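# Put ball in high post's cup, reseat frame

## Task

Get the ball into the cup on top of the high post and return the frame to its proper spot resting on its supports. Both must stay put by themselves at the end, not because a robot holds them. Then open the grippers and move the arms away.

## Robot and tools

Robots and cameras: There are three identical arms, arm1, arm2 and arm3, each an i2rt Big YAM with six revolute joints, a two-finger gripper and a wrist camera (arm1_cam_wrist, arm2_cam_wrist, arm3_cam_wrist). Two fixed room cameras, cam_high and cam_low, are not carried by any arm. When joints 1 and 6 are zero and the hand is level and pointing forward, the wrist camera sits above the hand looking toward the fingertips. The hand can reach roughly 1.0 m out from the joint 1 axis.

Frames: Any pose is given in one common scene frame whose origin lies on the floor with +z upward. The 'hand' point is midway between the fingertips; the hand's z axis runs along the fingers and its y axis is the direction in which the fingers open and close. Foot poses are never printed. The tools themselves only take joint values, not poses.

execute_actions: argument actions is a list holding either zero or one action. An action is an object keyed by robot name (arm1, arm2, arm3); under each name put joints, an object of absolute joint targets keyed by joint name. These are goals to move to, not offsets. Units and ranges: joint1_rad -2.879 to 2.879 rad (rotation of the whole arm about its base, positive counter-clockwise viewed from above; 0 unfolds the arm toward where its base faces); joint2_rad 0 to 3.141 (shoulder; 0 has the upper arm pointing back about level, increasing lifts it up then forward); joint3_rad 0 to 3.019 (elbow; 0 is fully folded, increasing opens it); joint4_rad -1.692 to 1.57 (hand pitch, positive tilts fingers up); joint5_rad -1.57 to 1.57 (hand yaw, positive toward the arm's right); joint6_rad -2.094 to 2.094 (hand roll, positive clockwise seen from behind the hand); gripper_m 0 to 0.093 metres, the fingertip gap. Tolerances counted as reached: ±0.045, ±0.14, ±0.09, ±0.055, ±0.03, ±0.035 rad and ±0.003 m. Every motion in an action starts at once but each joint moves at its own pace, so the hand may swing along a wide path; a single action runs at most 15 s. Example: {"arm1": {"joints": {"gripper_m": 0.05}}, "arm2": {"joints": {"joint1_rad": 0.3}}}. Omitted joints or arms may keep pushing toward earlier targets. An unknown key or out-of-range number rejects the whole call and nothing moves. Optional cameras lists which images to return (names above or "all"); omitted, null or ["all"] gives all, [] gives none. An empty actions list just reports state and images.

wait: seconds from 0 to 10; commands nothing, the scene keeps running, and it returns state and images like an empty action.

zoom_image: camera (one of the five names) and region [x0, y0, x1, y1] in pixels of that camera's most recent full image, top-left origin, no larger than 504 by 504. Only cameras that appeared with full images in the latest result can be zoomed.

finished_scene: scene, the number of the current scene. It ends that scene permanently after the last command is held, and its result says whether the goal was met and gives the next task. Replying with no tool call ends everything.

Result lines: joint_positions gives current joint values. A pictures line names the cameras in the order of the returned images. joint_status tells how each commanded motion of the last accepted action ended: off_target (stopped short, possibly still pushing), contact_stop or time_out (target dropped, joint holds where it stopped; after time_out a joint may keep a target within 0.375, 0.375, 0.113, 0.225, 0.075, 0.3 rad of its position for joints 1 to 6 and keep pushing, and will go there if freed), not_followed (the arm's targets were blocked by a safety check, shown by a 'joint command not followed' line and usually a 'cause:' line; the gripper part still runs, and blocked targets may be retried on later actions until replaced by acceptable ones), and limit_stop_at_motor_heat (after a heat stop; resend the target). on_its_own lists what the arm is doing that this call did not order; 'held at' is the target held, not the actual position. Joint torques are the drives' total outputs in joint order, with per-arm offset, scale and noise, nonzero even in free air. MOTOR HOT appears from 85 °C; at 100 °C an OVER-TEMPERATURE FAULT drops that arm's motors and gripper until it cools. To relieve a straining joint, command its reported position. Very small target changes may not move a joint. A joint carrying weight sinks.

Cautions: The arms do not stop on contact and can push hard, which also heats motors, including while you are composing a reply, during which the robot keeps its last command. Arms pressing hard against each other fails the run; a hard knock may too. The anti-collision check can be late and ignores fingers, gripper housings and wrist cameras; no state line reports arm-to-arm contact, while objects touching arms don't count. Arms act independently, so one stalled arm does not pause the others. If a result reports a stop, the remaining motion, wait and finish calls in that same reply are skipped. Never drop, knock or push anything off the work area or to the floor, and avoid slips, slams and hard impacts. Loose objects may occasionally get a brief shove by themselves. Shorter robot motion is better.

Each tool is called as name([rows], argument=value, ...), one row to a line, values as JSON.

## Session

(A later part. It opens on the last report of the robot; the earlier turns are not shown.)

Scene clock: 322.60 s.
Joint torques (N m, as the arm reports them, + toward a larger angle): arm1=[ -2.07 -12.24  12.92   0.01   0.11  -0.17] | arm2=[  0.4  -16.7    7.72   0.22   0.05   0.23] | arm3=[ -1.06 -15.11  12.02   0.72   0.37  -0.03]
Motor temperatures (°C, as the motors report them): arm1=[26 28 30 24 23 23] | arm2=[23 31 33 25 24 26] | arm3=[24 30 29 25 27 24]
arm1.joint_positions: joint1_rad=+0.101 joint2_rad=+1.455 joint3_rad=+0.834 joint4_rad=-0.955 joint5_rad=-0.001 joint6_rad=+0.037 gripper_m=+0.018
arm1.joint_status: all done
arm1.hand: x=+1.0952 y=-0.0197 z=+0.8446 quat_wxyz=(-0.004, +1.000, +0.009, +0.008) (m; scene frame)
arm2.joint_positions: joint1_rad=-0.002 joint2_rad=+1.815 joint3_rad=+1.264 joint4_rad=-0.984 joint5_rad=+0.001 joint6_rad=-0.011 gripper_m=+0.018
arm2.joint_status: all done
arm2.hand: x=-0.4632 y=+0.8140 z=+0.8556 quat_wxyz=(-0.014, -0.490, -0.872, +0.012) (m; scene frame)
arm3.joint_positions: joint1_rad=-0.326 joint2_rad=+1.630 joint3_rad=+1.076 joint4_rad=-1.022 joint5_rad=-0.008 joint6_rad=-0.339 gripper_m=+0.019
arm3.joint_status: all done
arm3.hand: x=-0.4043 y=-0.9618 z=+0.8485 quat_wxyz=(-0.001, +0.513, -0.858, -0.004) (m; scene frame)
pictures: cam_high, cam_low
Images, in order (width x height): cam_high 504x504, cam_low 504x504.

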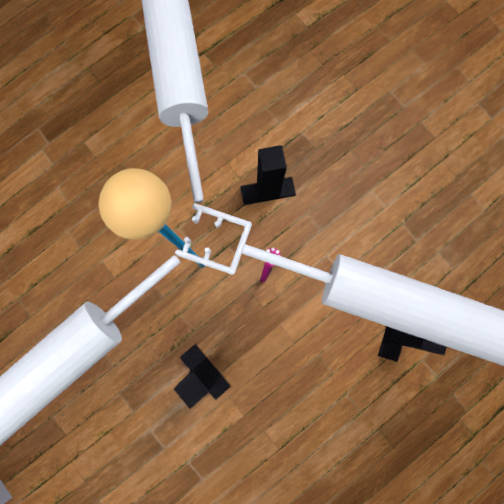

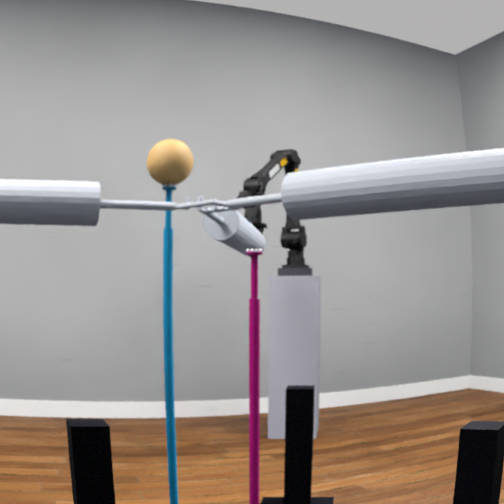

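The frame is clear of the post. No ball to balance now, so I'll return in larger steps.

execute_actions([
  {"arm1":{"joints":{"joint1_rad":-0.195,"joint2_rad":1.645,"joint3_rad":1.125,"joint4_rad":-1.0,"joint6_rad":-0.255}},"arm2":{"joints":{"joint1_rad":-0.003,"joint2_rad":1.505,"joint3_rad":0.855,"joint4_rad":-0.895}},"arm3":{"joints":{"joint1_rad":-0.05,"joint2_rad":1.745,"joint3_rad":1.265,"joint4_rad":-1.055,"joint6_rad":-0.06}}},
], cameras=[])

execute_actions([
  {"arm1":{"joints":{"joint1_rad":-0.372,"joint2_rad":1.855,"joint3_rad":1.42,"joint4_rad":-1.085,"joint6_rad":-0.425}},"arm2":{"joints":{"joint1_rad":0.008,"joint2_rad":1.172,"joint3_rad":0.535,"joint4_rad":-0.91}},"arm3":{"joints":{"joint1_rad":0.15,"joint2_rad":1.895,"joint3_rad":1.495,"joint4_rad":-1.135,"joint6_rad":0.14}}},
], cameras=["cam_low","cam_high"])

Scene clock: 329.93 s.
Joint torques (N m, as the arm reports them, + toward a larger angle): arm1=[ -2.48 -17.63  13.94   0.23   0.25  -0.14] | arm2=[  1.22 -10.71   7.27   0.57   0.     0.23] | arm3=[ -0.41 -19.43  13.19   0.53   0.22  -0.03]
Motor temperatures (°C, as the motors report them): arm1=[26 28 31 24 23 23] | arm2=[23 30 33 25 24 26] | arm3=[24 30 29 25 27 24]
arm1.joint_positions: joint1_rad=-0.182 joint2_rad=+1.666 joint3_rad=+1.070 joint4_rad=-1.002 joint5_rad=-0.007 joint6_rad=-0.246 gripper_m=+0.018
arm1.joint_status: all done
arm1.hand: x=+1.0260 y=+0.0972 z=+0.8392 quat_wxyz=(+0.002, +1.000, +0.009, +0.018) (m; scene frame)
arm2.joint_positions: joint1_rad=-0.003 joint2_rad=+1.505 joint3_rad=+0.860 joint4_rad=-0.898 joint5_rad=+0.002 joint6_rad=-0.013 gripper_m=+0.018
arm2.joint_status: all done
arm2.hand: x=-0.5333 y=+0.9312 z=+0.8570 quat_wxyz=(-0.010, -0.489, -0.872, +0.010) (m; scene frame)
arm3.joint_positions: joint1_rad=-0.046 joint2_rad=+1.756 joint3_rad=+1.224 joint4_rad=-1.057 joint5_rad=-0.004 joint6_rad=-0.061 gripper_m=+0.019
arm3.joint_status: all done
arm3.hand: x=-0.4724 y=-0.8443 z=+0.8419 quat_wxyz=(+0.005, +0.514, -0.858, +0.002) (m; scene frame)
pictures: none
No camera images: the call's "cameras" was empty. Leave "cameras" out to get every camera's image.

Scene clock: 330.97 s.
Joint torques (N m, as the arm reports them, + toward a larger angle): arm1=[ -3.08 -22.31  14.89  -0.26   0.23  -0.13] | arm2=[ 1.85 -6.15  7.43  0.28 -0.07  0.24] | arm3=[ -0.5  -22.71  13.45  -0.25   0.17   0.  ]
Motor temperatures (°C, as the motors report them): arm1=[26 28 31 24 23 23] | arm2=[23 30 33 25 24 26] | arm3=[24 30 29 25 27 24]
arm1.joint_positions: joint1_rad=-0.355 joint2_rad=+1.879 joint3_rad=+1.357 joint4_rad=-1.075 joint5_rad=-0.006 joint6_rad=-0.418 gripper_m=+0.018
arm1.joint_status: all done
arm1.hand: x=+0.9649 y=+0.2044 z=+0.8331 quat_wxyz=(+0.004, +1.000, +0.009, +0.016) (m; scene frame)
arm2.joint_positions: joint1_rad=+0.003 joint2_rad=+1.178 joint3_rad=+0.538 joint4_rad=-0.904 joint5_rad=+0.004 joint6_rad=-0.011 gripper_m=+0.018
arm2.joint_status: all done
arm2.hand: x=-0.5960 y=+1.0390 z=+0.8519 quat_wxyz=(-0.009, -0.488, -0.873, +0.010) (m; scene frame)
arm3.joint_positions: joint1_rad=+0.151 joint2_rad=+1.908 joint3_rad=+1.456 joint4_rad=-1.119 joint5_rad=-0.001 joint6_rad=+0.136 gripper_m=+0.019
arm3.joint_status: all done
arm3.hand: x=-0.5326 y=-0.7360 z=+0.8438 quat_wxyz=(-0.003, +0.514, -0.858, -0.001) (m; scene frame)
pictures: cam_high, cam_low
Images, in order (width x height): cam_high 504x504, cam_low 504x504.

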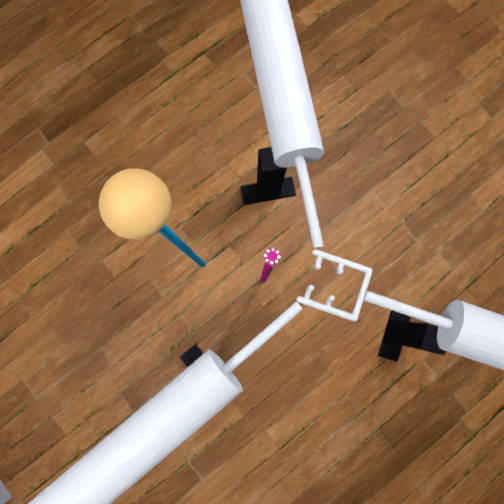

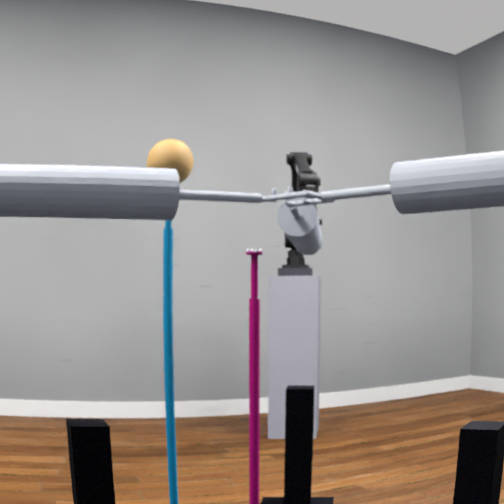

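execute_actions([
  {"arm1":{"joints":{"joint1_rad":-0.38,"joint2_rad":2.065,"joint3_rad":1.295,"joint4_rad":-0.77}},"arm2":{"joints":{"joint2_rad":1.68,"joint3_rad":0.41,"joint4_rad":-0.28}},"arm3":{"joints":{"joint1_rad":0.145,"joint2_rad":2.095,"joint3_rad":1.375,"joint4_rad":-0.82}}},
], cameras=[])

execute_actions([
  {"arm1":{"joints":{"joint2_rad":2.395,"joint3_rad":1.35,"joint4_rad":-0.485}},"arm2":{"joints":{"joint2_rad":2.378,"joint3_rad":0.532,"joint4_rad":0.29}},"arm3":{"joints":{"joint2_rad":2.415,"joint3_rad":1.428,"joint4_rad":-0.552}}},
], cameras=[])

execute_actions([
  {"arm1":{"joints":{"joint2_rad":2.61,"joint3_rad":1.465,"joint4_rad":-0.38}},"arm2":{"joints":{"joint2_rad":2.68,"joint3_rad":0.70,"joint4_rad":0.42}},"arm3":{"joints":{"joint2_rad":2.625,"joint3_rad":1.54,"joint4_rad":-0.452}}},
], cameras=["cam_low","cam_high"])

Scene clock: 341.30 s.
Joint torques (N m, as the arm reports them, + toward a larger angle): arm1=[ -2.4  -24.75   7.86   0.34   0.11  -0.01] | arm2=[ 1.79 -8.03  3.17  1.01 -0.02  0.23] | arm3=[ -0.45 -25.15   8.27   0.46   0.19   0.04]
Motor temperatures (°C, as the motors report them): arm1=[26 29 32 24 23 23] | arm2=[23 29 32 25 24 26] | arm3=[24 31 30 25 27 24]
arm1.joint_positions: joint1_rad=-0.366 joint2_rad=+2.103 joint3_rad=+1.290 joint4_rad=-0.774 joint5_rad=-0.003 joint6_rad=-0.431 gripper_m=+0.018
arm1.joint_status: all done
arm1.hand: x=+0.9648 y=+0.2135 z=+0.6976 quat_wxyz=(+0.000, +1.000, +0.009, +0.013) (m; scene frame)
arm2.joint_positions: joint1_rad=+0.003 joint2_rad=+1.675 joint3_rad=+0.409 joint4_rad=-0.295 joint5_rad=+0.003 joint6_rad=-0.011 gripper_m=+0.018
arm2.joint_status: all done
arm2.hand: x=-0.5997 y=+1.0442 z=+0.7094 quat_wxyz=(-0.002, -0.488, -0.873, +0.006) (m; scene frame)
arm3.joint_positions: joint1_rad=+0.147 joint2_rad=+2.124 joint3_rad=+1.372 joint4_rad=-0.820 joint5_rad=-0.002 joint6_rad=+0.133 gripper_m=+0.019
arm3.joint_status: all done
arm3.hand: x=-0.5289 y=-0.7335 z=+0.7015 quat_wxyz=(-0.003, +0.514, -0.858, -0.001) (m; scene frame)
pictures: none
No camera images: the call's "cameras" was empty. Leave "cameras" out to get every camera's image.

Scene clock: 342.60 s.
Joint torques (N m, as the arm reports them, + toward a larger angle): arm1=[ -2.71 -24.8    7.27   0.03   0.03  -0.02] | arm2=[  1.55 -10.2   -2.34   0.58   0.16   0.24] | arm3=[  0.46 -25.29   7.94   0.18   0.11   0.16]
Motor temperatures (°C, as the motors report them): arm1=[26 29 32 24 23 23] | arm2=[23 29 32 25 24 26] | arm3=[24 31 30 25 27 24]
arm1.joint_positions: joint1_rad=-0.359 joint2_rad=+2.420 joint3_rad=+1.326 joint4_rad=-0.480 joint5_rad=+0.000 joint6_rad=-0.430 gripper_m=+0.018
arm1.joint_status: all done
arm1.hand: x=+0.9702 y=+0.2098 z=+0.5433 quat_wxyz=(-0.004, +1.000, +0.012, +0.007) (m; scene frame)
arm2.joint_positions: joint1_rad=+0.005 joint2_rad=+2.364 joint3_rad=+0.536 joint4_rad=+0.285 joint5_rad=-0.002 joint6_rad=-0.011 gripper_m=+0.018
arm2.joint_status: all done
arm2.hand: x=-0.5977 y=+1.0419 z=+0.5520 quat_wxyz=(-0.011, -0.487, -0.873, +0.008) (m; scene frame)
arm3.joint_positions: joint1_rad=+0.135 joint2_rad=+2.433 joint3_rad=+1.407 joint4_rad=-0.545 joint5_rad=+0.000 joint6_rad=+0.118 gripper_m=+0.019
arm3.joint_status: all done
arm3.hand: x=-0.5236 y=-0.7403 z=+0.5442 quat_wxyz=(-0.004, +0.515, -0.857, -0.001) (m; scene frame)
pictures: none
No camera images: the call's "cameras" was empty. Leave "cameras" out to get every camera's image.

Scene clock: 343.63 s.
Joint torques (N m, as the arm reports them, + toward a larger angle): arm1=[ -1.97 -25.07   6.04   0.2    0.06   0.04] | arm2=[  1.68 -10.83  -3.6    0.61   0.16   0.24] | arm3=[  0.33 -25.19   6.94   0.59  -0.05   0.18]
Motor temperatures (°C, as the motors report them): arm1=[26 29 32 24 23 23] | arm2=[23 28 32 25 24 26] | arm3=[24 31 30 25 27 24]
arm1.joint_positions: joint1_rad=-0.364 joint2_rad=+2.635 joint3_rad=+1.444 joint4_rad=-0.380 joint5_rad=+0.000 joint6_rad=-0.435 gripper_m=+0.018
arm1.joint_status: all done
arm1.hand: x=+0.9699 y=+0.2137 z=+0.4531 quat_wxyz=(-0.004, +1.000, +0.012, +0.005) (m; scene frame)
arm2.joint_positions: joint1_rad=+0.005 joint2_rad=+2.671 joint3_rad=+0.705 joint4_rad=+0.413 joint5_rad=-0.002 joint6_rad=-0.011 gripper_m=+0.018
arm2.joint_status: all done
arm2.hand: x=-0.5989 y=+1.0429 z=+0.4629 quat_wxyz=(-0.007, -0.487, -0.873, +0.006) (m; scene frame)
arm3.joint_positions: joint1_rad=+0.135 joint2_rad=+2.637 joint3_rad=+1.519 joint4_rad=-0.455 joint5_rad=+0.004 joint6_rad=+0.118 gripper_m=+0.019
arm3.joint_status: all done
arm3.hand: x=-0.5217 y=-0.7393 z=+0.4560 quat_wxyz=(-0.004, +0.515, -0.857, +0.001) (m; scene frame)
pictures: cam_high, cam_low
Images, in order (width x height): cam_high 504x504, cam_low 504x504.

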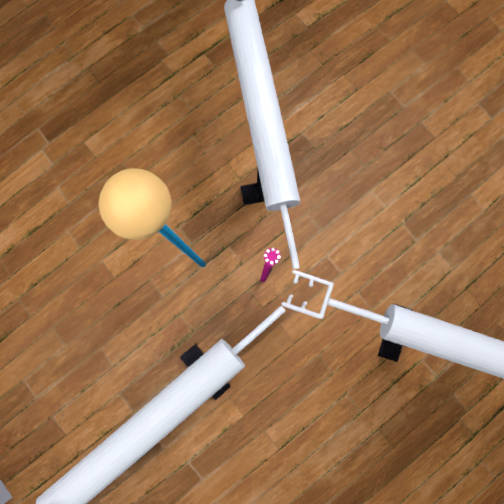

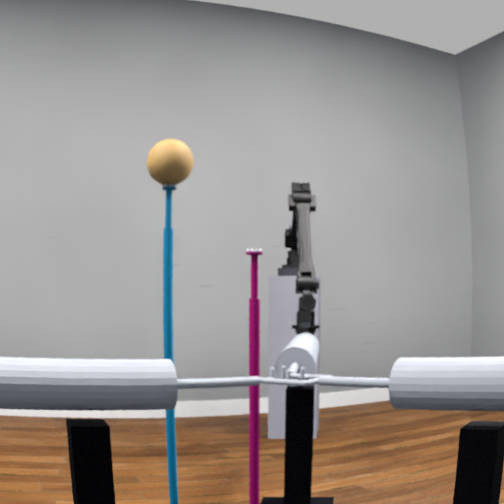

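execute_actions([
  {"arm1":{"joints":{"joint1_rad":-0.38,"joint2_rad":2.68,"joint3_rad":1.525,"joint4_rad":-0.36,"joint6_rad":-0.41}},"arm2":{"joints":{"joint2_rad":2.79,"joint3_rad":0.762,"joint4_rad":0.445}},"arm3":{"joints":{"joint1_rad":0.16,"joint2_rad":2.695,"joint3_rad":1.595,"joint4_rad":-0.435,"joint6_rad":0.145}}},
], cameras=["cam_low","cam_high"])

Scene clock: 350.00 s.
Joint torques (N m, as the arm reports them, + toward a larger angle): arm1=[ -2.51 -24.19   6.74   0.75  -0.03   0.16] | arm2=[  1.67 -11.11  -3.85   0.21   0.15   0.22] | arm3=[  0.56 -24.21   7.75   1.02  -0.03   0.1 ]
Motor temperatures (°C, as the motors report them): arm1=[26 30 31 24 23 23] | arm2=[23 28 31 25 24 26] | arm3=[24 32 29 25 27 24]
arm1.joint_positions: joint1_rad=-0.364 joint2_rad=+2.692 joint3_rad=+1.497 joint4_rad=-0.372 joint5_rad=+0.002 joint6_rad=-0.432 gripper_m=+0.018
arm1.joint_status: all done
arm1.hand: x=+0.9650 y=+0.2167 z=+0.4313 quat_wxyz=(-0.006, +1.000, +0.011, +0.004) (m; scene frame)
arm2.joint_positions: joint1_rad=+0.005 joint2_rad=+2.778 joint3_rad=+0.768 joint4_rad=+0.450 joint5_rad=-0.002 joint6_rad=-0.011 gripper_m=+0.018
arm2.joint_status: all done
arm2.hand: x=-0.6029 y=+1.0492 z=+0.4297 quat_wxyz=(-0.004, -0.487, -0.874, +0.004) (m; scene frame)
arm3.joint_positions: joint1_rad=+0.148 joint2_rad=+2.691 joint3_rad=+1.566 joint4_rad=-0.450 joint5_rad=+0.003 joint6_rad=+0.130 gripper_m=+0.019
arm3.joint_status: all done
arm3.hand: x=-0.5278 y=-0.7339 z=+0.4347 quat_wxyz=(-0.003, +0.516, -0.857, +0.002) (m; scene frame)
pictures: cam_high, cam_low
Images, in order (width x height): cam_high 504x504, cam_low 504x504.

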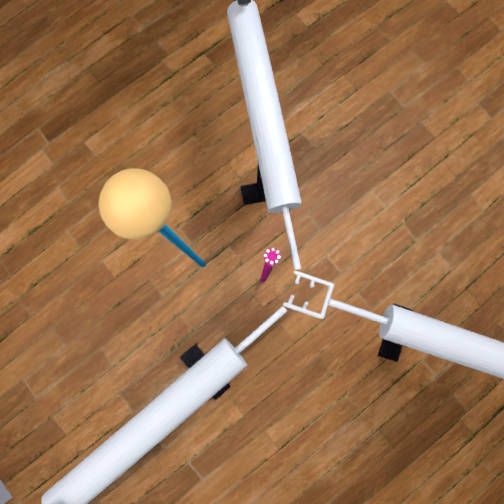

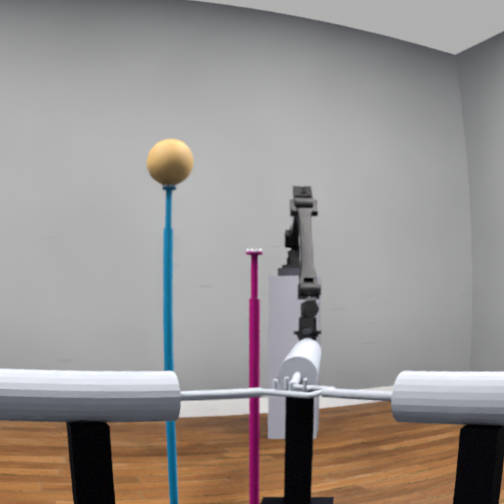

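execute_actions([
  {"arm1":{"joints":{"joint2_rad":2.69,"gripper_m":0.07}},"arm2":{"joints":{"gripper_m":0.07}},"arm3":{"joints":{"joint2_rad":2.715,"gripper_m":0.07}}},
], cameras=[])

execute_actions([
  {"arm1":{"joints":{"joint2_rad":2.2,"joint3_rad":1.26,"joint4_rad":-0.63}},"arm2":{"joints":{"joint2_rad":2.05,"joint3_rad":0.43,"joint4_rad":0.05}},"arm3":{"joints":{"joint2_rad":2.23,"joint3_rad":1.34,"joint4_rad":-0.68}}},
])

Scene clock: 355.47 s.
Joint torques (N m, as the arm reports them, + toward a larger angle): arm1=[ -2.65 -24.49   6.42   0.6   -0.02   0.11] | arm2=[  1.3  -11.71  -3.79   0.22   0.15   0.22] | arm3=[  0.41 -22.46   7.01   1.1   -0.01   0.1 ]
Motor temperatures (°C, as the motors report them): arm1=[26 30 30 24 23 23] | arm2=[23 28 31 25 24 26] | arm3=[24 32 28 25 27 24]
arm1.joint_positions: joint1_rad=-0.365 joint2_rad=+2.692 joint3_rad=+1.500 joint4_rad=-0.370 joint5_rad=+0.002 joint6_rad=-0.424 gripper_m=+0.070
arm1.joint_status: all done
arm1.hand: x=+0.9630 y=+0.2178 z=+0.4317 quat_wxyz=(-0.007, +1.000, +0.007, +0.002) (m; scene frame)
arm2.joint_positions: joint1_rad=+0.005 joint2_rad=+2.778 joint3_rad=+0.768 joint4_rad=+0.450 joint5_rad=-0.002 joint6_rad=-0.010 gripper_m=+0.070
arm2.joint_status: all done
arm2.hand: x=-0.6029 y=+1.0492 z=+0.4297 quat_wxyz=(-0.004, -0.487, -0.873, +0.004) (m; scene frame)
arm3.joint_positions: joint1_rad=+0.150 joint2_rad=+2.692 joint3_rad=+1.574 joint4_rad=-0.450 joint5_rad=+0.003 joint6_rad=+0.131 gripper_m=+0.070
arm3.joint_status: all done
arm3.hand: x=-0.5272 y=-0.7292 z=+0.4357 quat_wxyz=(-0.006, +0.516, -0.857, +0.000) (m; scene frame)
pictures: none
No camera images: the call's "cameras" was empty. Leave "cameras" out to get every camera's image.

Scene clock: 356.93 s.
Joint torques (N m, as the arm reports them, + toward a larger angle): arm1=[ -2.52 -20.45   6.23  -0.01  -0.02   0.07] | arm2=[ 1.21 -9.67 -0.09  0.11  0.17  0.22] | arm3=[  0.49 -19.74   7.37   0.14   0.     0.1 ]
Motor temperatures (°C, as the motors report them): arm1=[26 30 30 24 23 23] | arm2=[23 28 31 25 24 26] | arm3=[24 32 28 25 27 24]
arm1.joint_positions: joint1_rad=-0.365 joint2_rad=+2.186 joint3_rad=+1.264 joint4_rad=-0.621 joint5_rad=+0.002 joint6_rad=-0.423 gripper_m=+0.070
arm1.joint_status: all done
arm1.hand: x=+0.9626 y=+0.2150 z=+0.6493 quat_wxyz=(-0.011, +1.000, +0.007, -0.007) (m; scene frame)
arm2.joint_positions: joint1_rad=+0.005 joint2_rad=+2.048 joint3_rad=+0.430 joint4_rad=+0.059 joint5_rad=-0.002 joint6_rad=-0.010 gripper_m=+0.070
arm2.joint_status: all done
arm2.hand: x=-0.6012 y=+1.0485 z=+0.6279 quat_wxyz=(-0.005, -0.487, -0.873, +0.005) (m; scene frame)
arm3.joint_positions: joint1_rad=+0.150 joint2_rad=+2.197 joint3_rad=+1.340 joint4_rad=-0.669 joint5_rad=+0.003 joint6_rad=+0.132 gripper_m=+0.070
arm3.joint_status: all done
arm3.hand: x=-0.5287 y=-0.7307 z=+0.6542 quat_wxyz=(-0.022, +0.516, -0.856, -0.013) (m; scene frame)
pictures: arm1_cam_wrist, arm2_cam_wrist, arm3_cam_wrist, cam_high, cam_low
Images, in order (width x height): arm1_cam_wrist 504x504, arm2_cam_wrist 504x504, arm3_cam_wrist 504x504, cam_high 504x504, cam_low 504x504.

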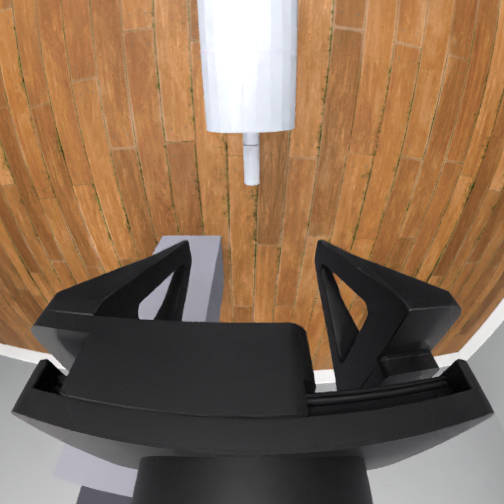

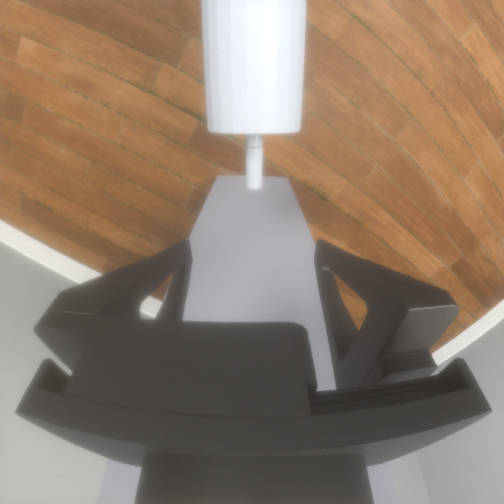

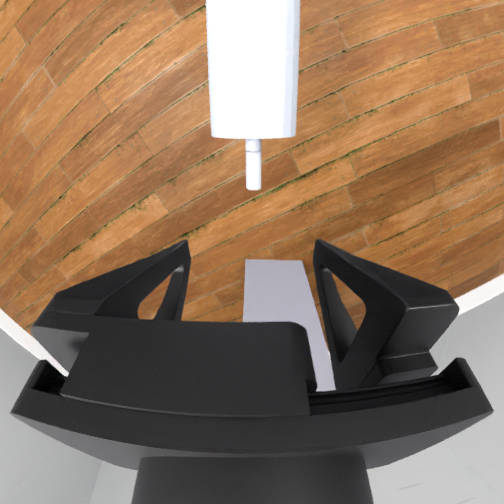

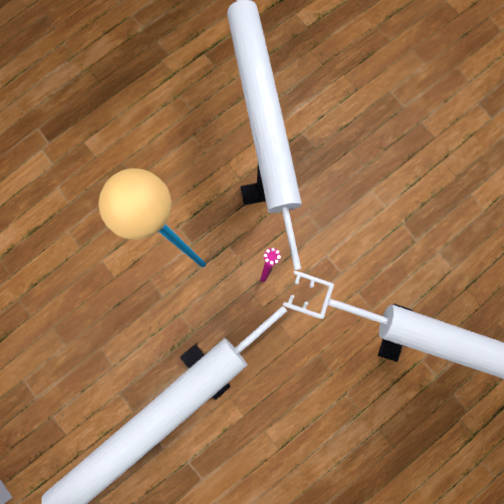

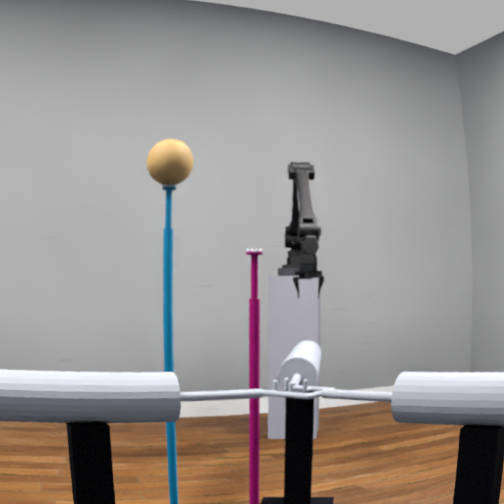

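finished_scene(scene=1)

The scene is finished: the task was done.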